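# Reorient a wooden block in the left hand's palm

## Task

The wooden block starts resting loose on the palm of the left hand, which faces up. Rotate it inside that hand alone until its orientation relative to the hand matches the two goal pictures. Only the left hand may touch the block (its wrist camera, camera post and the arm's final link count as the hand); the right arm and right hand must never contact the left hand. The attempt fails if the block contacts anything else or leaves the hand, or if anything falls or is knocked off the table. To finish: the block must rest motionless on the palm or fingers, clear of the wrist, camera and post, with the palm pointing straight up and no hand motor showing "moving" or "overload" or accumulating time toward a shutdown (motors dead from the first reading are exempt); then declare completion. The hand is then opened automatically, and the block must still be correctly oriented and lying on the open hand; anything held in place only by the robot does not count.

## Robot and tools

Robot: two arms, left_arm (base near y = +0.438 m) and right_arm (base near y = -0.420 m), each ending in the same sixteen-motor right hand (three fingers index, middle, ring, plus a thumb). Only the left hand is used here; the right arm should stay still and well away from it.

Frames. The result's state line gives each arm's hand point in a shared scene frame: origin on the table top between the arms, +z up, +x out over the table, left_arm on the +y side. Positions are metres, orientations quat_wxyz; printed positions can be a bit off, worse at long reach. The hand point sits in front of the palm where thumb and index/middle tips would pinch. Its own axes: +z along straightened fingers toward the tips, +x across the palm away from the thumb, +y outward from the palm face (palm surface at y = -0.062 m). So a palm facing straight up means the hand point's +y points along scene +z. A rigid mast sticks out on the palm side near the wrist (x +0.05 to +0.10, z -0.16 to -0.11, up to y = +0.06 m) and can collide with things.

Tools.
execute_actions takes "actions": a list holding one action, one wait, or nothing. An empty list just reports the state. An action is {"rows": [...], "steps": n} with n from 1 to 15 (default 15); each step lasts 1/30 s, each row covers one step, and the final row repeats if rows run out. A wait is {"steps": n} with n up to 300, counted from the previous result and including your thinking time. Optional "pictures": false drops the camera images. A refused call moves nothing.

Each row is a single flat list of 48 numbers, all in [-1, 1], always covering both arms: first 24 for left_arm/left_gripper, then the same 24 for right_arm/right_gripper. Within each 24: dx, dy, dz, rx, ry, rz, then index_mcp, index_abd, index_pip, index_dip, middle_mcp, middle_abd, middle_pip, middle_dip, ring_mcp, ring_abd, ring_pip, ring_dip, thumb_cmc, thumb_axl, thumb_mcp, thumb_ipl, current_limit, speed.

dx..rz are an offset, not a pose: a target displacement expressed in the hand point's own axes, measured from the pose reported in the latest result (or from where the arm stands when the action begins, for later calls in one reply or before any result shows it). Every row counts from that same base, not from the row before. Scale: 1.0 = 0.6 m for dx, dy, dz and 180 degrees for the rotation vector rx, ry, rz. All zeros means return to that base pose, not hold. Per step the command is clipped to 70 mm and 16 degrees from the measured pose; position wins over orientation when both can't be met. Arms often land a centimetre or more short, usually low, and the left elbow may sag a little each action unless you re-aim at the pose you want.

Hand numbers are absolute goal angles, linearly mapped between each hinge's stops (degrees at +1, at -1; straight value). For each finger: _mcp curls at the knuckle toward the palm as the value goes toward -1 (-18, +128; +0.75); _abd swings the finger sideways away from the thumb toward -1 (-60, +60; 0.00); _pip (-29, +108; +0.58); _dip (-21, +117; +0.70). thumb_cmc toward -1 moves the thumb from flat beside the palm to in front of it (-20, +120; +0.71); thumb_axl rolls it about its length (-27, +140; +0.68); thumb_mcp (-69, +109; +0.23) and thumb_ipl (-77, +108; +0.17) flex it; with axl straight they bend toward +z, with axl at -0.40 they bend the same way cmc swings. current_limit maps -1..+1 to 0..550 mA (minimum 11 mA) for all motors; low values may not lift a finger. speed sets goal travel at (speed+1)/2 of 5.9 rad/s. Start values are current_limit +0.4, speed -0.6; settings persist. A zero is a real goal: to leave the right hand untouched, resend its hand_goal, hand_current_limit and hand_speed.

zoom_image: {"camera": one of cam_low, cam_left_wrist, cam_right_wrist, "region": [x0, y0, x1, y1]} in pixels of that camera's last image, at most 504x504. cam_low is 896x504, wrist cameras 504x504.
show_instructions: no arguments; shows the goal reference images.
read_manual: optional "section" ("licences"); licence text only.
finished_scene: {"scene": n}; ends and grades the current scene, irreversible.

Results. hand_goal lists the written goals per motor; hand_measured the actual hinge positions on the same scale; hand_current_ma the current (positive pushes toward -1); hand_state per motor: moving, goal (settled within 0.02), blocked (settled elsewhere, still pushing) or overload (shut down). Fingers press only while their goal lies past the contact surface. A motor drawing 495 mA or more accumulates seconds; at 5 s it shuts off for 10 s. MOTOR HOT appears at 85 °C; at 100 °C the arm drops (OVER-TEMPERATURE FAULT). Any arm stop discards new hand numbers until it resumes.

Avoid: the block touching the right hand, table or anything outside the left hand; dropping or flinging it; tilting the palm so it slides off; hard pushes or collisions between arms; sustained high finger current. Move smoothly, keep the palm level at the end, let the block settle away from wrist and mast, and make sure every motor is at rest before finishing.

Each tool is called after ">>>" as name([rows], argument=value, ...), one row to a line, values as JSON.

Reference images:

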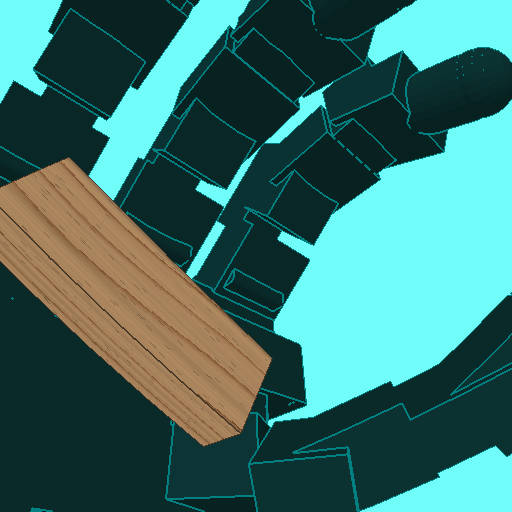

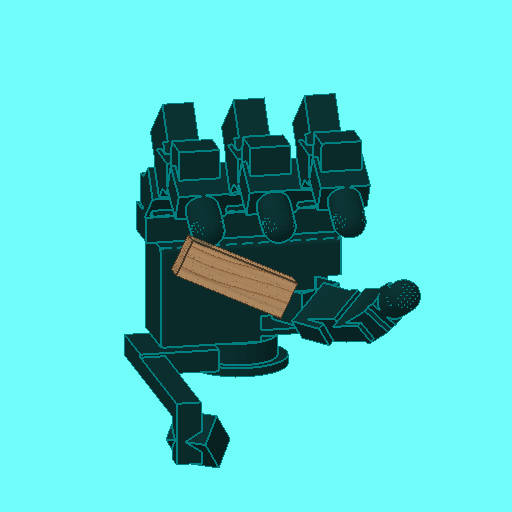

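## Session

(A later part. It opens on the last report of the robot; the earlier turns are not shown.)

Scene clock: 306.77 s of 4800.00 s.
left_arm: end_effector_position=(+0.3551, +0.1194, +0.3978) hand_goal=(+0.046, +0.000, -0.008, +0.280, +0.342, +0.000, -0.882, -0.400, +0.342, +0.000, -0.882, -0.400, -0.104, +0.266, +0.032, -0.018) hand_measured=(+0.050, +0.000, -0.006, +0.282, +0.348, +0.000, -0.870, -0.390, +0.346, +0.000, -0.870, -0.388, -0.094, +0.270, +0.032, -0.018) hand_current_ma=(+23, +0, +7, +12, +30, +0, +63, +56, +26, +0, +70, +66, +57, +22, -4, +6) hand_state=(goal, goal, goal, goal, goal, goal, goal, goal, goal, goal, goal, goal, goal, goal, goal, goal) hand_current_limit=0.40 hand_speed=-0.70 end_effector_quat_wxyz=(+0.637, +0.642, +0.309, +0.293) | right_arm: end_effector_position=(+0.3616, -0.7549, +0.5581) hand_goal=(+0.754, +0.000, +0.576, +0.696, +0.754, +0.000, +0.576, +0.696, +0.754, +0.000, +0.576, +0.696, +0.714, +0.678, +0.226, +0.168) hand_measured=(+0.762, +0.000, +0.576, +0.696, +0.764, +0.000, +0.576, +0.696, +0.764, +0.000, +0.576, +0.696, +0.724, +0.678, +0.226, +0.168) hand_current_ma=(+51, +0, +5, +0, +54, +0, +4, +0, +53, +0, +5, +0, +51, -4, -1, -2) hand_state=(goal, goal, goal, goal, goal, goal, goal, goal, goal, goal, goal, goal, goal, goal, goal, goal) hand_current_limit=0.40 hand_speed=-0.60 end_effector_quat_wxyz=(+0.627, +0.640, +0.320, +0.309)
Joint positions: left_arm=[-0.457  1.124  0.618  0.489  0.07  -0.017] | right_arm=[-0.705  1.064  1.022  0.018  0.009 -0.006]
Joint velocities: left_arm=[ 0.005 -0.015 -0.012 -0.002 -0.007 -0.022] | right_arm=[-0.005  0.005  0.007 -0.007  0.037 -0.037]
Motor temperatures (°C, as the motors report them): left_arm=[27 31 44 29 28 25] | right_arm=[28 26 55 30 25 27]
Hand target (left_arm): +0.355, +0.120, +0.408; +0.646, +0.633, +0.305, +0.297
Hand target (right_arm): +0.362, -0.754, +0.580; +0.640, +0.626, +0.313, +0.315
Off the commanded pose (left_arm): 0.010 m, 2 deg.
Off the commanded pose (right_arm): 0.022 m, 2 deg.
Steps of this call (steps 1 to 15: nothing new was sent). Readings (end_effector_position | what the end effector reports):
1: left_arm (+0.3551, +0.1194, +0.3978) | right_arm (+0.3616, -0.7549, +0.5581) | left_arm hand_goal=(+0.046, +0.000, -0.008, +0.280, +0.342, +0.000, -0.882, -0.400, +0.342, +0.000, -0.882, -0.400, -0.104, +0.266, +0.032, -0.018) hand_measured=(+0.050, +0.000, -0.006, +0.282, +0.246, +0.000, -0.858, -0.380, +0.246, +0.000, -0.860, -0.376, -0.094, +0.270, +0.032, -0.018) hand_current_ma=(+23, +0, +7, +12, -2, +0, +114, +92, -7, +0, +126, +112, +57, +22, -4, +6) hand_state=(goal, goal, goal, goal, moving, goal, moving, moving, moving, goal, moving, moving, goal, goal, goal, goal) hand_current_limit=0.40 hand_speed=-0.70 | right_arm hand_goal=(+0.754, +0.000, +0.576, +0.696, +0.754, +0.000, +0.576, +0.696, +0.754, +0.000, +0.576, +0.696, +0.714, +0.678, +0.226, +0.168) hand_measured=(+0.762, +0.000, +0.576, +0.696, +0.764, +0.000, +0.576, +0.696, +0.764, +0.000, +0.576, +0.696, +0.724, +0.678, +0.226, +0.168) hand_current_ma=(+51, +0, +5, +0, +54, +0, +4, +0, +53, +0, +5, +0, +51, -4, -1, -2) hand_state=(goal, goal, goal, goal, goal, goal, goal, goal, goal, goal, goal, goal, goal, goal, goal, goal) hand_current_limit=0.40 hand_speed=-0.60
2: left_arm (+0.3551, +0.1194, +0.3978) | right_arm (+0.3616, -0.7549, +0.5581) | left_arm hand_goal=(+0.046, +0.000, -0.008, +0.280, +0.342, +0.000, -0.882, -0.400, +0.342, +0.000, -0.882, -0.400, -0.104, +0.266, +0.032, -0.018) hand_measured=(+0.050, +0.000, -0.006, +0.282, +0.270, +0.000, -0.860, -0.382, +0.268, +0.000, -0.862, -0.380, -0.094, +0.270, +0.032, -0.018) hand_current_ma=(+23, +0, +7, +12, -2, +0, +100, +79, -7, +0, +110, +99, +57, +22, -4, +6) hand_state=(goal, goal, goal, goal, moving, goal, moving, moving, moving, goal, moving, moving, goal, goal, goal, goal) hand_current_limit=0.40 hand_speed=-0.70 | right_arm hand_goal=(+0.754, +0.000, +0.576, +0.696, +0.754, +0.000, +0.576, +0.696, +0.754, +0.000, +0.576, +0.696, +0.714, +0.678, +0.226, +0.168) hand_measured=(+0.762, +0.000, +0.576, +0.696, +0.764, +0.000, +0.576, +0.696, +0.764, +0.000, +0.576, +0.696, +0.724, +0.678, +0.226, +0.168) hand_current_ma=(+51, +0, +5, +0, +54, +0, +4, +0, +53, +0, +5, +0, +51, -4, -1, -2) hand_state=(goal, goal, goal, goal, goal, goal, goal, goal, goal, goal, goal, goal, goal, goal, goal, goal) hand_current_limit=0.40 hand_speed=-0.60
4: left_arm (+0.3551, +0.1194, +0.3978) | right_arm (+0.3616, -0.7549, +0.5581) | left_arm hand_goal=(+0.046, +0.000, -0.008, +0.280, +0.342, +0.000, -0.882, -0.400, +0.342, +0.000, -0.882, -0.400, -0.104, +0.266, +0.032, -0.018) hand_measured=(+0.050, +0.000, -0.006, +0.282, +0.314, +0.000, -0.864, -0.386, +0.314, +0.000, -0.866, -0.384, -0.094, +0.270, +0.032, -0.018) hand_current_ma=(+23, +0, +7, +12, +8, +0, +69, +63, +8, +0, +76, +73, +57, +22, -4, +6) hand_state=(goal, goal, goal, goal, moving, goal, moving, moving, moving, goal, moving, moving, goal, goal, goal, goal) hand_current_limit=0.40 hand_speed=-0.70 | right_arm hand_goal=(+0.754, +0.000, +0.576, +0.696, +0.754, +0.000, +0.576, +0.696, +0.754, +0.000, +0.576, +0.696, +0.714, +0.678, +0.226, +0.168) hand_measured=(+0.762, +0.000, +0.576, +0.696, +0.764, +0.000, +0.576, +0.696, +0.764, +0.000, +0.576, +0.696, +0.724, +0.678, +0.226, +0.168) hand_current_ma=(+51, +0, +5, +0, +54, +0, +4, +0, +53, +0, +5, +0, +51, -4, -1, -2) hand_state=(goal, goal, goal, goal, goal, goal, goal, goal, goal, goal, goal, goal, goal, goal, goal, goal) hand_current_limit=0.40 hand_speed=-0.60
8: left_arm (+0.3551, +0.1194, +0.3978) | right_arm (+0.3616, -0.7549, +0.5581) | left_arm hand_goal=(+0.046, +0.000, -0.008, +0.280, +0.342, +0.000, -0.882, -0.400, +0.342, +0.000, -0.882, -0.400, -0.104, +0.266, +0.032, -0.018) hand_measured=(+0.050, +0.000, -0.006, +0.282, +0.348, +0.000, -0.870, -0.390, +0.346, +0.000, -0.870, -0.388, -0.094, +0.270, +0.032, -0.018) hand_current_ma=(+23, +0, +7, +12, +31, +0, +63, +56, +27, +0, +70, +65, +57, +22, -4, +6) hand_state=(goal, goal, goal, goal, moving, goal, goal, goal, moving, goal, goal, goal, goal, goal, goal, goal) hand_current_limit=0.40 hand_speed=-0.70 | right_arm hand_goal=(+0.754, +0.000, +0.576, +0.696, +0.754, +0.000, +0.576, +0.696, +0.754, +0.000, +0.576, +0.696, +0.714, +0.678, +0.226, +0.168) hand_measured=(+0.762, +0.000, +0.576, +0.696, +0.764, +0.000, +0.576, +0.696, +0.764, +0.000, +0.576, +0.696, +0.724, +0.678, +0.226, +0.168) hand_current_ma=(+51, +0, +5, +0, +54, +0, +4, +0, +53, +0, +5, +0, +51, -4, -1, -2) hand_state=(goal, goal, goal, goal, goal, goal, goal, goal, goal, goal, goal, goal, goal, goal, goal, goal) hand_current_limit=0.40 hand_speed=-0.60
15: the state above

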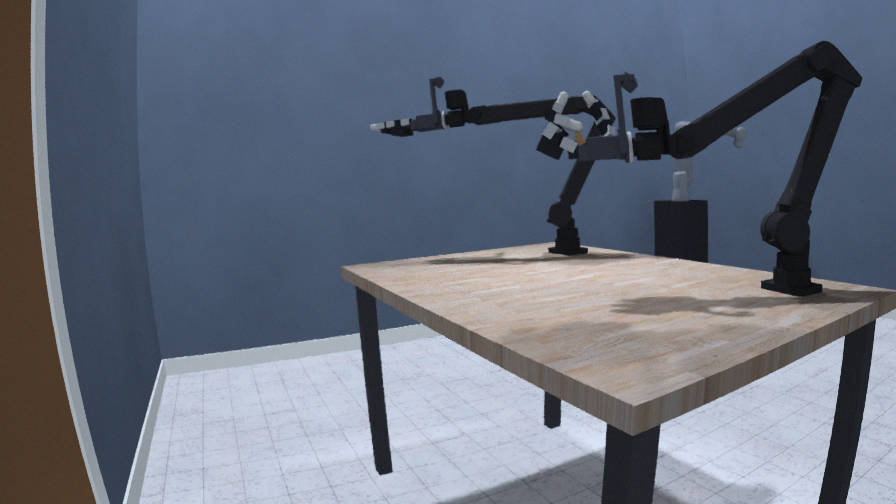

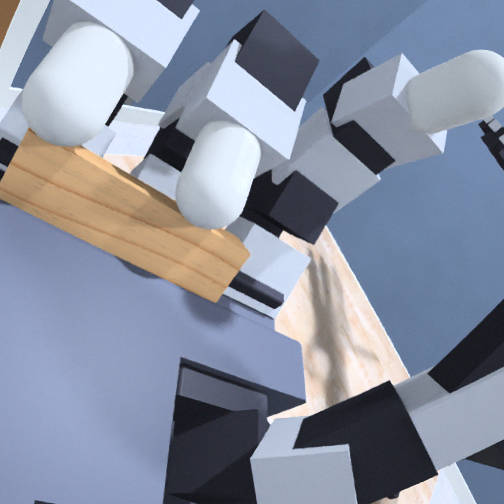

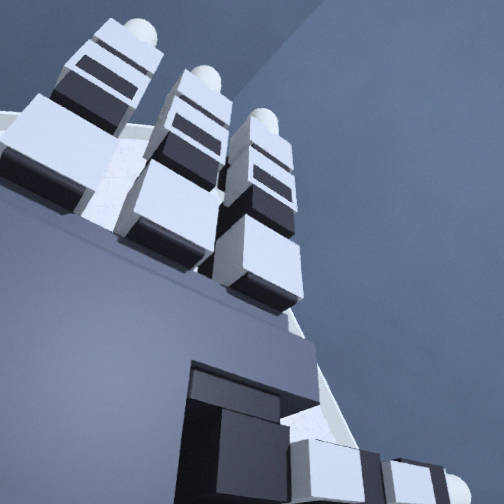

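>>> execute_actions([
  {"rows": [[0,0.017,0,-0.009,0,0, 0.046,0,-0.008,0.28, 0.685,0,-0.9,-0.5, 0.685,0,-0.9,-0.5, -0.104,0.266,0.032,-0.018, 0.4,-0.7, 0,0.037,0,-0.0135,0,0, 0.754,0,0.576,0.696, 0.754,0,0.576,0.696, 0.754,0,0.576,0.696, 0.714,0.678,0.226,0.168, 0.4,-0.6]], "steps": 15},
], pictures=false)

>>> execute_actions([
  {"steps": 12},
])

Scene clock: 313.23 s of 4800.00 s.
left_arm: end_effector_position=(+0.3551, +0.1194, +0.3978) hand_goal=(+0.046, +0.000, -0.008, +0.280, +0.686, +0.000, -0.900, -0.500, +0.686, +0.000, -0.900, -0.500, -0.104, +0.266, +0.032, -0.018) hand_measured=(+0.050, +0.000, -0.006, +0.282, +0.632, +0.000, -0.898, -0.498, +0.632, +0.000, -0.898, -0.498, -0.094, +0.270, +0.032, -0.018) hand_current_ma=(+23, +0, +7, +12, -2, +0, +8, +11, -1, +0, +8, +11, +57, +22, -4, +6) hand_state=(goal, goal, goal, goal, moving, goal, goal, goal, moving, goal, goal, goal, goal, goal, goal, goal) hand_current_limit=0.40 hand_speed=-0.70 end_effector_quat_wxyz=(+0.637, +0.642, +0.309, +0.293) | right_arm: end_effector_position=(+0.3616, -0.7549, +0.5581) hand_goal=(+0.754, +0.000, +0.576, +0.696, +0.754, +0.000, +0.576, +0.696, +0.754, +0.000, +0.576, +0.696, +0.714, +0.678, +0.226, +0.168) hand_measured=(+0.762, +0.000, +0.576, +0.696, +0.764, +0.000, +0.576, +0.696, +0.764, +0.000, +0.576, +0.696, +0.724, +0.678, +0.226, +0.168) hand_current_ma=(+51, +0, +5, +0, +54, +0, +4, +0, +53, +0, +5, +0, +51, -4, -1, -2) hand_state=(goal, goal, goal, goal, goal, goal, goal, goal, goal, goal, goal, goal, goal, goal, goal, goal) hand_current_limit=0.40 hand_speed=-0.60 end_effector_quat_wxyz=(+0.627, +0.640, +0.320, +0.309)
Joint positions: left_arm=[-0.457  1.124  0.618  0.489  0.07  -0.017] | right_arm=[-0.705  1.064  1.022  0.018  0.009 -0.006]
Joint velocities: left_arm=[-0.005 -0.005 -0.012 -0.012  0.022 -0.095] | right_arm=[ 0.005 -0.005 -0.012  0.002  0.022 -0.007]
Motor temperatures (°C, as the motors report them): left_arm=[27 31 44 29 28 25] | right_arm=[28 26 55 30 25 27]
Hand target (left_arm): +0.355, +0.120, +0.408; +0.646, +0.633, +0.305, +0.297
Hand target (right_arm): +0.362, -0.754, +0.580; +0.640, +0.626, +0.313, +0.315
Off the commanded pose (left_arm): 0.010 m, 2 deg.
Off the commanded pose (right_arm): 0.022 m, 2 deg.
Steps of this call (steps 1 to 179: nothing new was sent; steps 180 to 194: all 15 steps of this action). Readings (end_effector_position | what the end effector reports):
180: left_arm (+0.3551, +0.1194, +0.3978) | right_arm (+0.3616, -0.7549, +0.5581) | left_arm hand_goal=(+0.046, +0.000, -0.008, +0.280, +0.686, +0.000, -0.900, -0.500, +0.686, +0.000, -0.900, -0.500, -0.104, +0.266, +0.032, -0.018) hand_measured=(+0.050, +0.000, -0.006, +0.282, +0.348, +0.000, -0.870, -0.390, +0.346, +0.000, -0.870, -0.388, -0.094, +0.270, +0.032, -0.018) hand_current_ma=(+23, +0, +7, +12, +30, +0, +63, +56, +26, +0, +70, +66, +57, +22, -4, +6) hand_state=(goal, goal, goal, goal, moving, goal, moving, moving, moving, goal, moving, moving, goal, goal, goal, goal) hand_current_limit=0.40 hand_speed=-0.70 | right_arm hand_goal=(+0.754, +0.000, +0.576, +0.696, +0.754, +0.000, +0.576, +0.696, +0.754, +0.000, +0.576, +0.696, +0.714, +0.678, +0.226, +0.168) hand_measured=(+0.762, +0.000, +0.576, +0.696, +0.764, +0.000, +0.576, +0.696, +0.764, +0.000, +0.576, +0.696, +0.724, +0.678, +0.226, +0.168) hand_current_ma=(+51, +0, +5, +0, +54, +0, +4, +0, +53, +0, +5, +0, +51, -4, -1, -2) hand_state=(goal, goal, goal, goal, goal, goal, goal, goal, goal, goal, goal, goal, goal, goal, goal, goal) hand_current_limit=0.40 hand_speed=-0.60
181: left_arm (+0.3551, +0.1194, +0.3978) | right_arm (+0.3616, -0.7549, +0.5581) | left_arm hand_goal=(+0.046, +0.000, -0.008, +0.280, +0.686, +0.000, -0.900, -0.500, +0.686, +0.000, -0.900, -0.500, -0.104, +0.266, +0.032, -0.018) hand_measured=(+0.050, +0.000, -0.006, +0.282, +0.348, +0.000, -0.870, -0.390, +0.346, +0.000, -0.870, -0.390, -0.094, +0.270, +0.032, -0.018) hand_current_ma=(+23, +0, +7, +12, -15, +0, +96, +104, -19, +0, +106, +114, +57, +22, -4, +6) hand_state=(goal, goal, goal, goal, moving, goal, moving, moving, moving, goal, moving, moving, goal, goal, goal, goal) hand_current_limit=0.40 hand_speed=-0.70 | right_arm hand_goal=(+0.754, +0.000, +0.576, +0.696, +0.754, +0.000, +0.576, +0.696, +0.754, +0.000, +0.576, +0.696, +0.714, +0.678, +0.226, +0.168) hand_measured=(+0.762, +0.000, +0.576, +0.696, +0.764, +0.000, +0.576, +0.696, +0.764, +0.000, +0.576, +0.696, +0.724, +0.678, +0.226, +0.168) hand_current_ma=(+51, +0, +5, +0, +54, +0, +4, +0, +53, +0, +5, +0, +51, -4, -1, -2) hand_state=(goal, goal, goal, goal, goal, goal, goal, goal, goal, goal, goal, goal, goal, goal, goal, goal) hand_current_limit=0.40 hand_speed=-0.60
183: left_arm (+0.3551, +0.1194, +0.3978) | right_arm (+0.3616, -0.7549, +0.5581) | left_arm hand_goal=(+0.046, +0.000, -0.008, +0.280, +0.686, +0.000, -0.900, -0.500, +0.686, +0.000, -0.900, -0.500, -0.104, +0.266, +0.032, -0.018) hand_measured=(+0.050, +0.000, -0.006, +0.282, +0.382, +0.000, -0.872, -0.412, +0.380, +0.000, -0.874, -0.410, -0.094, +0.270, +0.032, -0.018) hand_current_ma=(+23, +0, +7, +12, +18, +0, +150, +205, +11, +0, +169, +216, +57, +22, -4, +6) hand_state=(goal, goal, goal, goal, moving, goal, moving, moving, moving, goal, moving, moving, goal, goal, goal, goal) hand_current_limit=0.40 hand_speed=-0.70 | right_arm hand_goal=(+0.754, +0.000, +0.576, +0.696, +0.754, +0.000, +0.576, +0.696, +0.754, +0.000, +0.576, +0.696, +0.714, +0.678, +0.226, +0.168) hand_measured=(+0.762, +0.000, +0.576, +0.696, +0.764, +0.000, +0.576, +0.696, +0.764, +0.000, +0.576, +0.696, +0.724, +0.678, +0.226, +0.168) hand_current_ma=(+51, +0, +5, +0, +54, +0, +4, +0, +53, +0, +5, +0, +51, -4, -1, -2) hand_state=(goal, goal, goal, goal, goal, goal, goal, goal, goal, goal, goal, goal, goal, goal, goal, goal) hand_current_limit=0.40 hand_speed=-0.60
187: left_arm (+0.3551, +0.1194, +0.3978) | right_arm (+0.3616, -0.7549, +0.5581) | left_arm hand_goal=(+0.046, +0.000, -0.008, +0.280, +0.686, +0.000, -0.900, -0.500, +0.686, +0.000, -0.900, -0.500, -0.104, +0.266, +0.032, -0.018) hand_measured=(+0.050, +0.000, -0.006, +0.282, +0.474, +0.000, -0.874, -0.476, +0.472, +0.000, -0.876, -0.474, -0.094, +0.270, +0.032, -0.018) hand_current_ma=(+23, +0, +7, +12, +4, +0, +88, +62, +6, +0, +96, +70, +57, +22, -4, +6) hand_state=(goal, goal, goal, goal, moving, goal, moving, moving, moving, goal, moving, moving, goal, goal, goal, goal) hand_current_limit=0.40 hand_speed=-0.70 | right_arm hand_goal=(+0.754, +0.000, +0.576, +0.696, +0.754, +0.000, +0.576, +0.696, +0.754, +0.000, +0.576, +0.696, +0.714, +0.678, +0.226, +0.168) hand_measured=(+0.762, +0.000, +0.576, +0.696, +0.764, +0.000, +0.576, +0.696, +0.764, +0.000, +0.576, +0.696, +0.724, +0.678, +0.226, +0.168) hand_current_ma=(+51, +0, +5, +0, +54, +0, +4, +0, +53, +0, +5, +0, +51, -4, -1, -2) hand_state=(goal, goal, goal, goal, goal, goal, goal, goal, goal, goal, goal, goal, goal, goal, goal, goal) hand_current_limit=0.40 hand_speed=-0.60
194: the state above

Scene clock: 313.63 s of 4800.00 s.
left_arm: end_effector_position=(+0.3551, +0.1194, +0.3978) hand_goal=(+0.046, +0.000, -0.008, +0.280, +0.686, +0.000, -0.900, -0.500, +0.686, +0.000, -0.900, -0.500, -0.104, +0.266, +0.032, -0.018) hand_measured=(+0.050, +0.000, -0.006, +0.282, +0.692, +0.000, -0.898, -0.498, +0.692, +0.000, -0.898, -0.498, -0.094, +0.270, +0.032, -0.018) hand_current_ma=(+23, +0, +7, +12, +32, +0, +8, +11, +31, +0, +8, +11, +57, +22, -4, +6) hand_state=(goal, goal, goal, goal, goal, goal, goal, goal, goal, goal, goal, goal, goal, goal, goal, goal) hand_current_limit=0.40 hand_speed=-0.70 end_effector_quat_wxyz=(+0.637, +0.642, +0.309, +0.293) | right_arm: end_effector_position=(+0.3616, -0.7549, +0.5581) hand_goal=(+0.754, +0.000, +0.576, +0.696, +0.754, +0.000, +0.576, +0.696, +0.754, +0.000, +0.576, +0.696, +0.714, +0.678, +0.226, +0.168) hand_measured=(+0.762, +0.000, +0.576, +0.696, +0.764, +0.000, +0.576, +0.696, +0.764, +0.000, +0.576, +0.696, +0.724, +0.678, +0.226, +0.168) hand_current_ma=(+51, +0, +5, +0, +54, +0, +4, +0, +53, +0, +5, +0, +51, -4, -1, -2) hand_state=(goal, goal, goal, goal, goal, goal, goal, goal, goal, goal, goal, goal, goal, goal, goal, goal) hand_current_limit=0.40 hand_speed=-0.60 end_effector_quat_wxyz=(+0.627, +0.640, +0.320, +0.309)
Joint positions: left_arm=[-0.457  1.124  0.618  0.489  0.07  -0.017] | right_arm=[-0.705  1.064  1.022  0.018  0.009 -0.006]
Joint velocities: left_arm=[-0.015 -0.005  0.007  0.007 -0.022  0.007] | right_arm=[ 0.005 -0.005 -0.017 -0.002 -0.007 -0.007]
Motor temperatures (°C, as the motors report them): left_arm=[27 31 44 29 28 25] | right_arm=[28 26 55 30 25 27]
Hand target (left_arm): +0.355, +0.120, +0.408; +0.646, +0.633, +0.305, +0.297
Hand target (right_arm): +0.362, -0.754, +0.580; +0.640, +0.626, +0.313, +0.315
Off the commanded pose (left_arm): 0.010 m, 2 deg.
Off the commanded pose (right_arm): 0.022 m, 2 deg.
Steps of this call (steps 1 to 12: nothing new was sent). Readings (end_effector_position | what the end effector reports):
1: left_arm (+0.3551, +0.1194, +0.3978) | right_arm (+0.3616, -0.7549, +0.5581) | left_arm hand_goal=(+0.046, +0.000, -0.008, +0.280, +0.686, +0.000, -0.900, -0.500, +0.686, +0.000, -0.900, -0.500, -0.104, +0.266, +0.032, -0.018) hand_measured=(+0.050, +0.000, -0.006, +0.282, +0.656, +0.000, -0.898, -0.498, +0.656, +0.000, -0.898, -0.498, -0.094, +0.270, +0.032, -0.018) hand_current_ma=(+23, +0, +7, +12, +5, +0, +8, +11, +6, +0, +8, +11, +57, +22, -4, +6) hand_state=(goal, goal, goal, goal, moving, goal, goal, goal, moving, goal, goal, goal, goal, goal, goal, goal) hand_current_limit=0.40 hand_speed=-0.70 | right_arm hand_goal=(+0.754, +0.000, +0.576, +0.696, +0.754, +0.000, +0.576, +0.696, +0.754, +0.000, +0.576, +0.696, +0.714, +0.678, +0.226, +0.168) hand_measured=(+0.762, +0.000, +0.576, +0.696, +0.764, +0.000, +0.576, +0.696, +0.764, +0.000, +0.576, +0.696, +0.724, +0.678, +0.226, +0.168) hand_current_ma=(+51, +0, +5, +0, +54, +0, +4, +0, +53, +0, +5, +0, +51, -4, -1, -2) hand_state=(goal, goal, goal, goal, goal, goal, goal, goal, goal, goal, goal, goal, goal, goal, goal, goal) hand_current_limit=0.40 hand_speed=-0.60
2: left_arm (+0.3551, +0.1194, +0.3978) | right_arm (+0.3616, -0.7549, +0.5581) | left_arm hand_goal=(+0.046, +0.000, -0.008, +0.280, +0.686, +0.000, -0.900, -0.500, +0.686, +0.000, -0.900, -0.500, -0.104, +0.266, +0.032, -0.018) hand_measured=(+0.050, +0.000, -0.006, +0.282, +0.678, +0.000, -0.898, -0.498, +0.678, +0.000, -0.898, -0.498, -0.094, +0.270, +0.032, -0.018) hand_current_ma=(+23, +0, +7, +12, +43, +0, +8, +11, +44, +0, +8, +11, +57, +22, -4, +6) hand_state=(goal, goal, goal, goal, moving, goal, goal, goal, moving, goal, goal, goal, goal, goal, goal, goal) hand_current_limit=0.40 hand_speed=-0.70 | right_arm hand_goal=(+0.754, +0.000, +0.576, +0.696, +0.754, +0.000, +0.576, +0.696, +0.754, +0.000, +0.576, +0.696, +0.714, +0.678, +0.226, +0.168) hand_measured=(+0.762, +0.000, +0.576, +0.696, +0.764, +0.000, +0.576, +0.696, +0.764, +0.000, +0.576, +0.696, +0.724, +0.678, +0.226, +0.168) hand_current_ma=(+51, +0, +5, +0, +54, +0, +4, +0, +53, +0, +5, +0, +51, -4, -1, -2) hand_state=(goal, goal, goal, goal, goal, goal, goal, goal, goal, goal, goal, goal, goal, goal, goal, goal) hand_current_limit=0.40 hand_speed=-0.60
4: left_arm (+0.3551, +0.1194, +0.3978) | right_arm (+0.3616, -0.7549, +0.5581) | left_arm hand_goal=(+0.046, +0.000, -0.008, +0.280, +0.686, +0.000, -0.900, -0.500, +0.686, +0.000, -0.900, -0.500, -0.104, +0.266, +0.032, -0.018) hand_measured=(+0.050, +0.000, -0.006, +0.282, +0.692, +0.000, -0.898, -0.498, +0.690, +0.000, -0.898, -0.498, -0.094, +0.270, +0.032, -0.018) hand_current_ma=(+23, +0, +7, +12, +36, +0, +8, +11, +34, +0, +8, +11, +57, +22, -4, +6) hand_state=(goal, goal, goal, goal, moving, goal, goal, goal, moving, goal, goal, goal, goal, goal, goal, goal) hand_current_limit=0.40 hand_speed=-0.70 | right_arm hand_goal=(+0.754, +0.000, +0.576, +0.696, +0.754, +0.000, +0.576, +0.696, +0.754, +0.000, +0.576, +0.696, +0.714, +0.678, +0.226, +0.168) hand_measured=(+0.762, +0.000, +0.576, +0.696, +0.764, +0.000, +0.576, +0.696, +0.764, +0.000, +0.576, +0.696, +0.724, +0.678, +0.226, +0.168) hand_current_ma=(+51, +0, +5, +0, +54, +0, +4, +0, +53, +0, +5, +0, +51, -4, -1, -2) hand_state=(goal, goal, goal, goal, goal, goal, goal, goal, goal, goal, goal, goal, goal, goal, goal, goal) hand_current_limit=0.40 hand_speed=-0.60
8: left_arm (+0.3551, +0.1194, +0.3978) | right_arm (+0.3616, -0.7549, +0.5581) | left_arm hand_goal=(+0.046, +0.000, -0.008, +0.280, +0.686, +0.000, -0.900, -0.500, +0.686, +0.000, -0.900, -0.500, -0.104, +0.266, +0.032, -0.018) hand_measured=(+0.050, +0.000, -0.006, +0.282, +0.692, +0.000, -0.898, -0.498, +0.692, +0.000, -0.898, -0.498, -0.094, +0.270, +0.032, -0.018) hand_current_ma=(+23, +0, +7, +12, +32, +0, +8, +11, +31, +0, +8, +11, +57, +22, -4, +6) hand_state=(goal, goal, goal, goal, goal, goal, goal, goal, goal, goal, goal, goal, goal, goal, goal, goal) hand_current_limit=0.40 hand_speed=-0.70 | right_arm hand_goal=(+0.754, +0.000, +0.576, +0.696, +0.754, +0.000, +0.576, +0.696, +0.754, +0.000, +0.576, +0.696, +0.714, +0.678, +0.226, +0.168) hand_measured=(+0.762, +0.000, +0.576, +0.696, +0.764, +0.000, +0.576, +0.696, +0.764, +0.000, +0.576, +0.696, +0.724, +0.678, +0.226, +0.168) hand_current_ma=(+51, +0, +5, +0, +54, +0, +4, +0, +53, +0, +5, +0, +51, -4, -1, -2) hand_state=(goal, goal, goal, goal, goal, goal, goal, goal, goal, goal, goal, goal, goal, goal, goal, goal) hand_current_limit=0.40 hand_speed=-0.60
12: the state above

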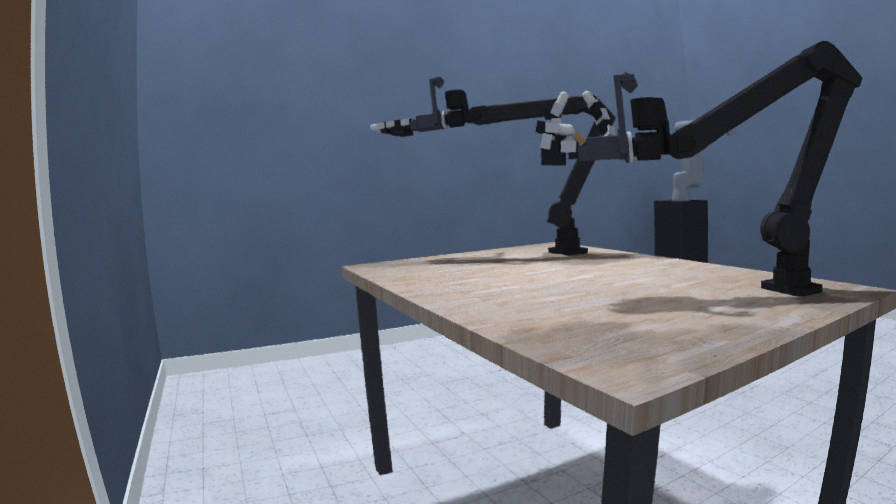

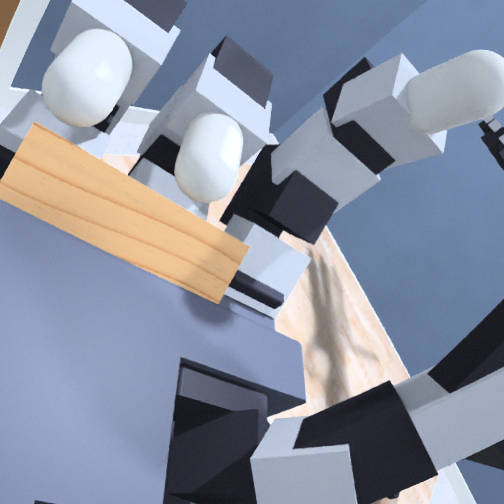

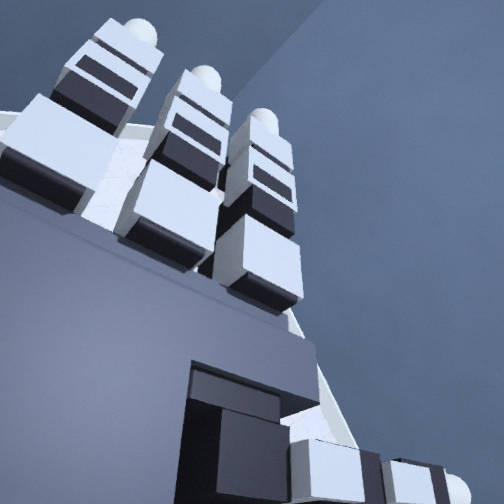

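>>> execute_actions([
  {"rows": [[0,0.03,0,0.03,0,0, 0.685,0,-0.9,0.1, 0.685,0,-0.9,0.1, 0.685,0,-0.9,0.1, -0.104,0.266,0.032,-0.018, 0.4,-0.5, 0,0.037,0,-0.0135,0,0, 0.754,0,0.576,0.696, 0.754,0,0.576,0.696, 0.754,0,0.576,0.696, 0.714,0.678,0.226,0.168, 0.4,-0.6],[0,0.03,0,0.03,0,0, 0.685,0,-0.9,0.1, 0.685,0,-0.9,0.1, 0.685,0,-0.9,0.1, -0.104,0.266,0.032,-0.018, 0.4,-0.5, 0,0.037,0,-0.0135,0,0, 0.754,0,0.576,0.696, 0.754,0,0.576,0.696, 0.754,0,0.576,0.696, 0.714,0.678,0.226,0.168, 0.4,-0.6],[0,0.03,0,0.03,0,0, 0.685,0,-0.9,0.1, 0.685,0,-0.9,0.1, 0.685,0,-0.9,0.1, -0.104,0.266,0.032,-0.018, 0.4,-0.5, 0,0.037,0,-0.0135,0,0, 0.754,0,0.576,0.696, 0.754,0,0.576,0.696, 0.754,0,0.576,0.696, 0.714,0.678,0.226,0.168, 0.4,-0.6],[0,0.03,0,0.03,0,0, 0.685,0,-0.9,0.1, 0.685,0,-0.9,0.1, 0.685,0,-0.9,0.1, -0.104,0.266,0.032,-0.018, 0.4,-0.5, 0,0.037,0,-0.0135,0,0, 0.754,0,0.576,0.696, 0.754,0,0.576,0.696, 0.754,0,0.576,0.696, 0.714,0.678,0.226,0.168, 0.4,-0.6],[0,0.03,0,0.06,0,0, 0.685,0,-0.9,0.1, 0.685,0,-0.9,0.1, 0.685,0,-0.9,0.1, -0.104,0.266,0.032,-0.018, 0.4,-0.5, 0,0.037,0,-0.0135,0,0, 0.754,0,0.576,0.696, 0.754,0,0.576,0.696, 0.754,0,0.576,0.696, 0.714,0.678,0.226,0.168, 0.4,-0.6],[0,0.03,0,0.06,0,0, 0.685,0,-0.9,0.1, 0.685,0,-0.9,0.1, 0.685,0,-0.9,0.1, -0.104,0.266,0.032,-0.018, 0.4,-0.5, 0,0.037,0,-0.0135,0,0, 0.754,0,0.576,0.696, 0.754,0,0.576,0.696, 0.754,0,0.576,0.696, 0.714,0.678,0.226,0.168, 0.4,-0.6],[0,0.03,0,0.06,0,0, 0.685,0,-0.9,0.1, 0.685,0,-0.9,0.1, 0.685,0,-0.9,0.1, -0.104,0.266,0.032,-0.018, 0.4,-0.5, 0,0.037,0,-0.0135,0,0, 0.754,0,0.576,0.696, 0.754,0,0.576,0.696, 0.754,0,0.576,0.696, 0.714,0.678,0.226,0.168, 0.4,-0.6],[0,0.03,0,0.06,0,0, 0.685,0,-0.9,0.1, 0.685,0,-0.9,0.1, 0.685,0,-0.9,0.1, -0.104,0.266,0.032,-0.018, 0.4,-0.5, 0,0.037,0,-0.0135,0,0, 0.754,0,0.576,0.696, 0.754,0,0.576,0.696, 0.754,0,0.576,0.696, 0.714,0.678,0.226,0.168, 0.4,-0.6],[0,0.03,0,0.09,0,0, 0.685,0,-0.9,0.1, 0.685,0,-0.9,0.1, 0.685,0,-0.9,0.1, -0.104,0.266,0.032,-0.018, 0.4,-0.5, 0,0.037,0,-0.0135,0,0, 0.754,0,0.576,0.696, 0.754,0,0.576,0.696, 0.754,0,0.576,0.696, 0.714,0.678,0.226,0.168, 0.4,-0.6]], "steps": 15},
], pictures=false)

>>> execute_actions([
  {"rows": [[0,0.04,0,0.03,0,0, 0.685,0,-0.9,0.1, 0.685,0,-0.9,0.1, 0.685,0,-0.9,0.1, -0.104,0.266,0.032,-0.018, 0.4,-0.5, 0,0.037,0,-0.0135,0,0, 0.754,0,0.576,0.696, 0.754,0,0.576,0.696, 0.754,0,0.576,0.696, 0.714,0.678,0.226,0.168, 0.4,-0.6],[0,0.04,0,0.03,0,0, 0.685,0,-0.9,0.1, 0.685,0,-0.9,0.1, 0.685,0,-0.9,0.1, -0.104,0.266,0.032,-0.018, 0.4,-0.5, 0,0.037,0,-0.0135,0,0, 0.754,0,0.576,0.696, 0.754,0,0.576,0.696, 0.754,0,0.576,0.696, 0.714,0.678,0.226,0.168, 0.4,-0.6],[0,0.04,0,0.03,0,0, 0.685,0,-0.9,0.1, 0.685,0,-0.9,0.1, 0.685,0,-0.9,0.1, -0.104,0.266,0.032,-0.018, 0.4,-0.5, 0,0.037,0,-0.0135,0,0, 0.754,0,0.576,0.696, 0.754,0,0.576,0.696, 0.754,0,0.576,0.696, 0.714,0.678,0.226,0.168, 0.4,-0.6],[0,0.04,0,0.03,0,0, 0.685,0,-0.9,0.1, 0.685,0,-0.9,0.1, 0.685,0,-0.9,0.1, -0.104,0.266,0.032,-0.018, 0.4,-0.5, 0,0.037,0,-0.0135,0,0, 0.754,0,0.576,0.696, 0.754,0,0.576,0.696, 0.754,0,0.576,0.696, 0.714,0.678,0.226,0.168, 0.4,-0.6],[0,0.04,0,0.06,0,0, 0.685,0,-0.9,0.1, 0.685,0,-0.9,0.1, 0.685,0,-0.9,0.1, -0.104,0.266,0.032,-0.018, 0.4,-0.5, 0,0.037,0,-0.0135,0,0, 0.754,0,0.576,0.696, 0.754,0,0.576,0.696, 0.754,0,0.576,0.696, 0.714,0.678,0.226,0.168, 0.4,-0.6],[0,0.04,0,0.06,0,0, 0.685,0,-0.9,0.1, 0.685,0,-0.9,0.1, 0.685,0,-0.9,0.1, -0.104,0.266,0.032,-0.018, 0.4,-0.5, 0,0.037,0,-0.0135,0,0, 0.754,0,0.576,0.696, 0.754,0,0.576,0.696, 0.754,0,0.576,0.696, 0.714,0.678,0.226,0.168, 0.4,-0.6],[0,0.04,0,0.06,0,0, 0.685,0,-0.9,0.1, 0.685,0,-0.9,0.1, 0.685,0,-0.9,0.1, -0.104,0.266,0.032,-0.018, 0.4,-0.5, 0,0.037,0,-0.0135,0,0, 0.754,0,0.576,0.696, 0.754,0,0.576,0.696, 0.754,0,0.576,0.696, 0.714,0.678,0.226,0.168, 0.4,-0.6],[0,0.04,0,0.06,0,0, 0.685,0,-0.9,0.1, 0.685,0,-0.9,0.1, 0.685,0,-0.9,0.1, -0.104,0.266,0.032,-0.018, 0.4,-0.5, 0,0.037,0,-0.0135,0,0, 0.754,0,0.576,0.696, 0.754,0,0.576,0.696, 0.754,0,0.576,0.696, 0.714,0.678,0.226,0.168, 0.4,-0.6],[0,0.04,0,0.09,0,0, 0.685,0,-0.9,0.1, 0.685,0,-0.9,0.1, 0.685,0,-0.9,0.1, -0.104,0.266,0.032,-0.018, 0.4,-0.5, 0,0.037,0,-0.0135,0,0, 0.754,0,0.576,0.696, 0.754,0,0.576,0.696, 0.754,0,0.576,0.696, 0.714,0.678,0.226,0.168, 0.4,-0.6]], "steps": 15},
])

Scene clock: 354.80 s of 4800.00 s.
left_arm: end_effector_position=(+0.3475, +0.1212, +0.3783) hand_goal=(+0.686, +0.000, -0.900, +0.100, +0.686, +0.000, -0.900, +0.100, +0.686, +0.000, -0.900, +0.100, -0.104, +0.266, +0.032, -0.018) hand_measured=(+0.500, +0.000, -0.372, +0.102, +0.694, +0.000, -0.898, -0.136, +0.692, +0.000, -0.898, -0.136, -0.094, +0.270, +0.032, -0.018) hand_current_ma=(-9, +0, +61, +14, +41, +0, +8, -54, +39, +0, +8, -54, +55, +20, -1, +6) hand_state=(moving, goal, moving, goal, goal, goal, goal, moving, goal, goal, goal, moving, goal, goal, goal, goal) hand_current_limit=0.40 hand_speed=-0.50 end_effector_quat_wxyz=(+0.526, +0.737, +0.355, +0.232) | right_arm: end_effector_position=(+0.3616, -0.7549, +0.5581) hand_goal=(+0.754, +0.000, +0.576, +0.696, +0.754, +0.000, +0.576, +0.696, +0.754, +0.000, +0.576, +0.696, +0.714, +0.678, +0.226, +0.168) hand_measured=(+0.762, +0.000, +0.576, +0.696, +0.764, +0.000, +0.576, +0.696, +0.764, +0.000, +0.576, +0.696, +0.724, +0.678, +0.226, +0.168) hand_current_ma=(+51, +0, +5, +0, +54, +0, +4, +0, +53, +0, +5, +0, +51, -4, -1, -2) hand_state=(goal, goal, goal, goal, goal, goal, goal, goal, goal, goal, goal, goal, goal, goal, goal, goal) hand_current_limit=0.40 hand_speed=-0.60 end_effector_quat_wxyz=(+0.627, +0.640, +0.320, +0.309)
Joint positions: left_arm=[-0.457  0.974  0.709 -0.083  0.081 -0.004] | right_arm=[-0.705  1.064  1.022  0.018  0.009 -0.006]
Joint velocities: left_arm=[ 0.005 -0.005  0.134 -0.11   0.051  0.066] | right_arm=[-0.005 -0.005  0.007  0.012 -0.022 -0.007]
Motor temperatures (°C, as the motors report them): left_arm=[27 31 45 29 28 25] | right_arm=[28 27 57 30 25 27]
Hand target (left_arm): +0.353, +0.121, +0.415; +0.541, +0.726, +0.346, +0.246
Hand target (right_arm): +0.362, -0.754, +0.580; +0.640, +0.626, +0.313, +0.315
Off the commanded pose (left_arm): 0.038 m, 3 deg.
Off the commanded pose (right_arm): 0.022 m, 2 deg.
Steps of this call (steps 1 to 1220: nothing new was sent; steps 1221 to 1235: all 15 steps of this action). Readings (end_effector_position | what the end effector reports):
1221: left_arm (+0.3562, +0.1184, +0.3937) | right_arm (+0.3616, -0.7549, +0.5581) | left_arm hand_goal=(+0.686, +0.000, -0.900, +0.100, +0.686, +0.000, -0.900, +0.100, +0.686, +0.000, -0.900, +0.100, -0.104, +0.266, +0.032, -0.018) hand_measured=(+0.050, +0.000, -0.006, +0.282, +0.692, +0.000, -0.898, -0.498, +0.692, +0.000, -0.898, -0.498, -0.094, +0.270, +0.032, -0.018) hand_current_ma=(+23, +0, +7, +12, +32, +0, +8, +11, +31, +0, +8, +11, +57, +22, -4, +6) hand_state=(moving, goal, moving, moving, goal, goal, goal, moving, goal, goal, goal, moving, goal, goal, goal, goal) hand_current_limit=0.40 hand_speed=-0.50 | right_arm hand_goal=(+0.754, +0.000, +0.576, +0.696, +0.754, +0.000, +0.576, +0.696, +0.754, +0.000, +0.576, +0.696, +0.714, +0.678, +0.226, +0.168) hand_measured=(+0.762, +0.000, +0.576, +0.696, +0.764, +0.000, +0.576, +0.696, +0.764, +0.000, +0.576, +0.696, +0.724, +0.678, +0.226, +0.168) hand_current_ma=(+51, +0, +5, +0, +54, +0, +4, +0, +53, +0, +5, +0, +51, -4, -1, -2) hand_state=(goal, goal, goal, goal, goal, goal, goal, goal, goal, goal, goal, goal, goal, goal, goal, goal) hand_current_limit=0.40 hand_speed=-0.60
1222: left_arm (+0.3566, +0.1179, +0.3874) | right_arm (+0.3616, -0.7549, +0.5581) | left_arm hand_goal=(+0.686, +0.000, -0.900, +0.100, +0.686, +0.000, -0.900, +0.100, +0.686, +0.000, -0.900, +0.100, -0.104, +0.266, +0.032, -0.018) hand_measured=(+0.050, +0.000, -0.008, +0.282, +0.690, +0.000, -0.898, -0.498, +0.690, +0.000, -0.898, -0.498, -0.094, +0.270, +0.032, -0.018) hand_current_ma=(-54, +0, +89, +86, +26, +0, +8, -78, +24, +0, +8, -78, +54, +21, -2, +6) hand_state=(moving, goal, moving, moving, moving, goal, goal, moving, moving, goal, goal, moving, goal, goal, goal, goal) hand_current_limit=0.40 hand_speed=-0.50 | right_arm hand_goal=(+0.754, +0.000, +0.576, +0.696, +0.754, +0.000, +0.576, +0.696, +0.754, +0.000, +0.576, +0.696, +0.714, +0.678, +0.226, +0.168) hand_measured=(+0.762, +0.000, +0.576, +0.696, +0.764, +0.000, +0.576, +0.696, +0.764, +0.000, +0.576, +0.696, +0.724, +0.678, +0.226, +0.168) hand_current_ma=(+51, +0, +5, +0, +54, +0, +4, +0, +53, +0, +5, +0, +51, -4, -1, -2) hand_state=(goal, goal, goal, goal, goal, goal, goal, goal, goal, goal, goal, goal, goal, goal, goal, goal) hand_current_limit=0.40 hand_speed=-0.60
1224: left_arm (+0.3542, +0.1194, +0.3806) | right_arm (+0.3616, -0.7549, +0.5581) | left_arm hand_goal=(+0.686, +0.000, -0.900, +0.100, +0.686, +0.000, -0.900, +0.100, +0.686, +0.000, -0.900, +0.100, -0.104, +0.266, +0.032, -0.018) hand_measured=(+0.104, +0.000, -0.054, +0.232, +0.692, +0.000, -0.898, -0.452, +0.692, +0.000, -0.898, -0.452, -0.094, +0.270, +0.032, -0.018) hand_current_ma=(-5, +0, +61, +57, +45, +0, +8, -60, +43, +0, +8, -60, +56, +21, -2, +6) hand_state=(moving, goal, moving, moving, moving, goal, goal, moving, moving, goal, goal, moving, goal, goal, goal, goal) hand_current_limit=0.40 hand_speed=-0.50 | right_arm hand_goal=(+0.754, +0.000, +0.576, +0.696, +0.754, +0.000, +0.576, +0.696, +0.754, +0.000, +0.576, +0.696, +0.714, +0.678, +0.226, +0.168) hand_measured=(+0.762, +0.000, +0.576, +0.696, +0.764, +0.000, +0.576, +0.696, +0.764, +0.000, +0.576, +0.696, +0.724, +0.678, +0.226, +0.168) hand_current_ma=(+51, +0, +5, +0, +54, +0, +4, +0, +53, +0, +5, +0, +51, -4, -1, -2) hand_state=(goal, goal, goal, goal, goal, goal, goal, goal, goal, goal, goal, goal, goal, goal, goal, goal) hand_current_limit=0.40 hand_speed=-0.60
1228: left_arm (+0.3492, +0.1217, +0.3738) | right_arm (+0.3616, -0.7549, +0.5581) | left_arm hand_goal=(+0.686, +0.000, -0.900, +0.100, +0.686, +0.000, -0.900, +0.100, +0.686, +0.000, -0.900, +0.100, -0.104, +0.266, +0.032, -0.018) hand_measured=(+0.244, +0.000, -0.170, +0.114, +0.694, +0.000, -0.898, -0.338, +0.694, +0.000, -0.898, -0.338, -0.094, +0.270, +0.032, -0.018) hand_current_ma=(-8, +0, +57, +3, +42, +0, +8, -55, +40, +0, +8, -55, +55, +20, -2, +6) hand_state=(moving, goal, moving, moving, goal, goal, goal, moving, goal, goal, goal, moving, goal, goal, goal, goal) hand_current_limit=0.40 hand_speed=-0.50 | right_arm hand_goal=(+0.754, +0.000, +0.576, +0.696, +0.754, +0.000, +0.576, +0.696, +0.754, +0.000, +0.576, +0.696, +0.714, +0.678, +0.226, +0.168) hand_measured=(+0.762, +0.000, +0.576, +0.696, +0.764, +0.000, +0.576, +0.696, +0.764, +0.000, +0.576, +0.696, +0.724, +0.678, +0.226, +0.168) hand_current_ma=(+51, +0, +5, +0, +54, +0, +4, +0, +53, +0, +5, +0, +51, -4, -1, -2) hand_state=(goal, goal, goal, goal, goal, goal, goal, goal, goal, goal, goal, goal, goal, goal, goal, goal) hand_current_limit=0.40 hand_speed=-0.60
1235: the state above

Scene clock: 355.30 s of 4800.00 s.
left_arm: end_effector_position=(+0.3448, +0.1208, +0.3707) hand_goal=(+0.686, +0.000, -0.900, +0.100, +0.686, +0.000, -0.900, +0.100, +0.686, +0.000, -0.900, +0.100, -0.104, +0.266, +0.032, -0.018) hand_measured=(+0.694, +0.000, -0.796, +0.102, +0.694, +0.000, -0.898, +0.098, +0.694, +0.000, -0.898, +0.098, -0.094, +0.270, +0.030, -0.018) hand_current_ma=(+45, +0, +63, +14, +42, +0, +8, -16, +39, +0, +8, -16, +51, +19, -9, +6) hand_state=(goal, goal, moving, goal, goal, goal, goal, goal, goal, goal, goal, goal, goal, goal, goal, goal) hand_current_limit=0.40 hand_speed=-0.50 end_effector_quat_wxyz=(+0.405, +0.810, +0.389, +0.169) | right_arm: end_effector_position=(+0.3616, -0.7549, +0.5581) hand_goal=(+0.754, +0.000, +0.576, +0.696, +0.754, +0.000, +0.576, +0.696, +0.754, +0.000, +0.576, +0.696, +0.714, +0.678, +0.226, +0.168) hand_measured=(+0.762, +0.000, +0.576, +0.696, +0.764, +0.000, +0.576, +0.696, +0.764, +0.000, +0.576, +0.696, +0.724, +0.678, +0.226, +0.168) hand_current_ma=(+51, +0, +5, +0, +54, +0, +4, +0, +53, +0, +5, +0, +51, -4, -1, -2) hand_state=(goal, goal, goal, goal, goal, goal, goal, goal, goal, goal, goal, goal, goal, goal, goal, goal) hand_current_limit=0.40 hand_speed=-0.60 end_effector_quat_wxyz=(+0.627, +0.640, +0.320, +0.309)
Joint positions: left_arm=[-0.457  0.975  0.904 -0.594  0.084  0.012] | right_arm=[-0.705  1.064  1.022  0.018  0.009 -0.006]
Joint velocities: left_arm=[-0.005 -0.015  0.159 -0.095  0.066 -0.051] | right_arm=[-0.015  0.005 -0.007 -0.012  0.022 -0.022]
Motor temperatures (°C, as the motors report them): left_arm=[27 31 45 29 28 25] | right_arm=[28 27 57 30 25 27]
Hand target (left_arm): +0.352, +0.118, +0.400; +0.417, +0.805, +0.383, +0.179
Hand target (right_arm): +0.362, -0.754, +0.580; +0.640, +0.626, +0.313, +0.315
Off the commanded pose (left_arm): 0.032 m, 2 deg.
Off the commanded pose (right_arm): 0.022 m, 2 deg.
Steps of this call (steps 1 to 15: all 15 steps of this action). Readings (end_effector_position | what the end effector reports):
1: left_arm (+0.3482, +0.1207, +0.3761) | right_arm (+0.3616, -0.7549, +0.5581) | left_arm hand_goal=(+0.686, +0.000, -0.900, +0.100, +0.686, +0.000, -0.900, +0.100, +0.686, +0.000, -0.900, +0.100, -0.104, +0.266, +0.032, -0.018) hand_measured=(+0.536, +0.000, -0.400, +0.102, +0.694, +0.000, -0.898, -0.108, +0.692, +0.000, -0.898, -0.106, -0.094, +0.270, +0.032, -0.018) hand_current_ma=(-9, +0, +62, +14, +41, +0, +8, -53, +39, +0, +8, -54, +55, +20, -1, +6) hand_state=(moving, goal, moving, goal, goal, goal, goal, moving, goal, goal, goal, moving, goal, goal, goal, goal) hand_current_limit=0.40 hand_speed=-0.50 | right_arm hand_goal=(+0.754, +0.000, +0.576, +0.696, +0.754, +0.000, +0.576, +0.696, +0.754, +0.000, +0.576, +0.696, +0.714, +0.678, +0.226, +0.168) hand_measured=(+0.762, +0.000, +0.576, +0.696, +0.764, +0.000, +0.576, +0.696, +0.764, +0.000, +0.576, +0.696, +0.724, +0.678, +0.226, +0.168) hand_current_ma=(+51, +0, +5, +0, +54, +0, +4, +0, +53, +0, +5, +0, +51, -4, -1, -2) hand_state=(goal, goal, goal, goal, goal, goal, goal, goal, goal, goal, goal, goal, goal, goal, goal, goal) hand_current_limit=0.40 hand_speed=-0.60
2: left_arm (+0.3487, +0.1203, +0.3720) | right_arm (+0.3616, -0.7549, +0.5581) | left_arm hand_goal=(+0.686, +0.000, -0.900, +0.100, +0.686, +0.000, -0.900, +0.100, +0.686, +0.000, -0.900, +0.100, -0.104, +0.266, +0.032, -0.018) hand_measured=(+0.570, +0.000, -0.430, +0.102, +0.692, +0.000, -0.898, -0.078, +0.692, +0.000, -0.898, -0.078, -0.094, +0.270, +0.032, -0.018) hand_current_ma=(-32, +0, +58, +14, +36, +0, +8, -52, +34, +0, +8, -53, +55, +19, -1, +6) hand_state=(moving, goal, moving, goal, moving, goal, goal, moving, moving, goal, goal, moving, goal, goal, goal, goal) hand_current_limit=0.40 hand_speed=-0.50 | right_arm hand_goal=(+0.754, +0.000, +0.576, +0.696, +0.754, +0.000, +0.576, +0.696, +0.754, +0.000, +0.576, +0.696, +0.714, +0.678, +0.226, +0.168) hand_measured=(+0.762, +0.000, +0.576, +0.696, +0.764, +0.000, +0.576, +0.696, +0.764, +0.000, +0.576, +0.696, +0.724, +0.678, +0.226, +0.168) hand_current_ma=(+51, +0, +5, +0, +54, +0, +4, +0, +53, +0, +5, +0, +51, -4, -1, -2) hand_state=(goal, goal, goal, goal, goal, goal, goal, goal, goal, goal, goal, goal, goal, goal, goal, goal) hand_current_limit=0.40 hand_speed=-0.60
4: left_arm (+0.3489, +0.1200, +0.3663) | right_arm (+0.3616, -0.7549, +0.5581) | left_arm hand_goal=(+0.686, +0.000, -0.900, +0.100, +0.686, +0.000, -0.900, +0.100, +0.686, +0.000, -0.900, +0.100, -0.104, +0.266, +0.032, -0.018) hand_measured=(+0.642, +0.000, -0.486, +0.102, +0.692, +0.000, -0.898, -0.020, +0.692, +0.000, -0.898, -0.020, -0.094, +0.270, +0.032, -0.018) hand_current_ma=(+14, +0, +68, +14, +38, +0, +8, -53, +37, +0, +8, -53, +55, +19, -4, +6) hand_state=(moving, goal, moving, goal, goal, goal, goal, moving, goal, goal, goal, moving, goal, goal, goal, goal) hand_current_limit=0.40 hand_speed=-0.50 | right_arm hand_goal=(+0.754, +0.000, +0.576, +0.696, +0.754, +0.000, +0.576, +0.696, +0.754, +0.000, +0.576, +0.696, +0.714, +0.678, +0.226, +0.168) hand_measured=(+0.762, +0.000, +0.576, +0.696, +0.764, +0.000, +0.576, +0.696, +0.764, +0.000, +0.576, +0.696, +0.724, +0.678, +0.226, +0.168) hand_current_ma=(+51, +0, +5, +0, +54, +0, +4, +0, +53, +0, +5, +0, +51, -4, -1, -2) hand_state=(goal, goal, goal, goal, goal, goal, goal, goal, goal, goal, goal, goal, goal, goal, goal, goal) hand_current_limit=0.40 hand_speed=-0.60
8: left_arm (+0.3469, +0.1206, +0.3564) | right_arm (+0.3616, -0.7549, +0.5581) | left_arm hand_goal=(+0.686, +0.000, -0.900, +0.100, +0.686, +0.000, -0.900, +0.100, +0.686, +0.000, -0.900, +0.100, -0.104, +0.266, +0.032, -0.018) hand_measured=(+0.694, +0.000, -0.598, +0.102, +0.694, +0.000, -0.898, +0.086, +0.692, +0.000, -0.898, +0.086, -0.094, +0.270, +0.032, -0.018) hand_current_ma=(+50, +0, +67, +14, +43, +0, +8, -3, +40, +0, +8, -4, +54, +19, -6, +6) hand_state=(moving, goal, moving, goal, goal, goal, goal, moving, goal, goal, goal, moving, goal, goal, goal, goal) hand_current_limit=0.40 hand_speed=-0.50 | right_arm hand_goal=(+0.754, +0.000, +0.576, +0.696, +0.754, +0.000, +0.576, +0.696, +0.754, +0.000, +0.576, +0.696, +0.714, +0.678, +0.226, +0.168) hand_measured=(+0.762, +0.000, +0.576, +0.696, +0.764, +0.000, +0.576, +0.696, +0.764, +0.000, +0.576, +0.696, +0.724, +0.678, +0.226, +0.168) hand_current_ma=(+51, +0, +5, +0, +54, +0, +4, +0, +53, +0, +5, +0, +51, -4, -1, -2) hand_state=(goal, goal, goal, goal, goal, goal, goal, goal, goal, goal, goal, goal, goal, goal, goal, goal) hand_current_limit=0.40 hand_speed=-0.60
15: the state above

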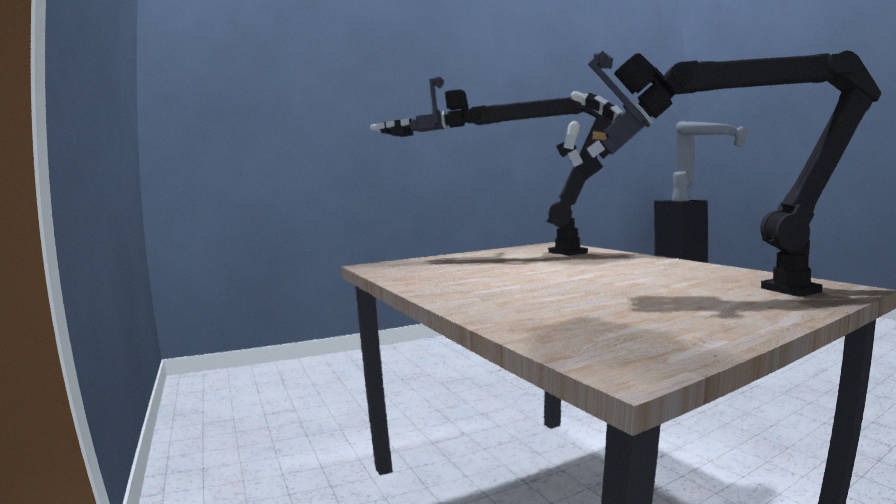

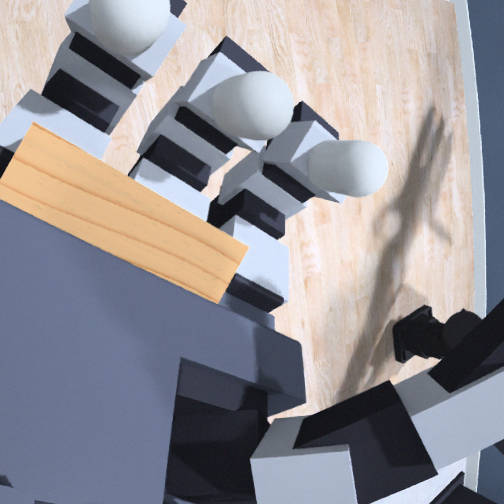

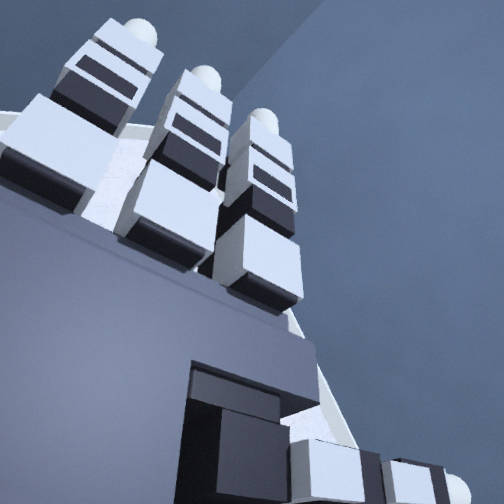

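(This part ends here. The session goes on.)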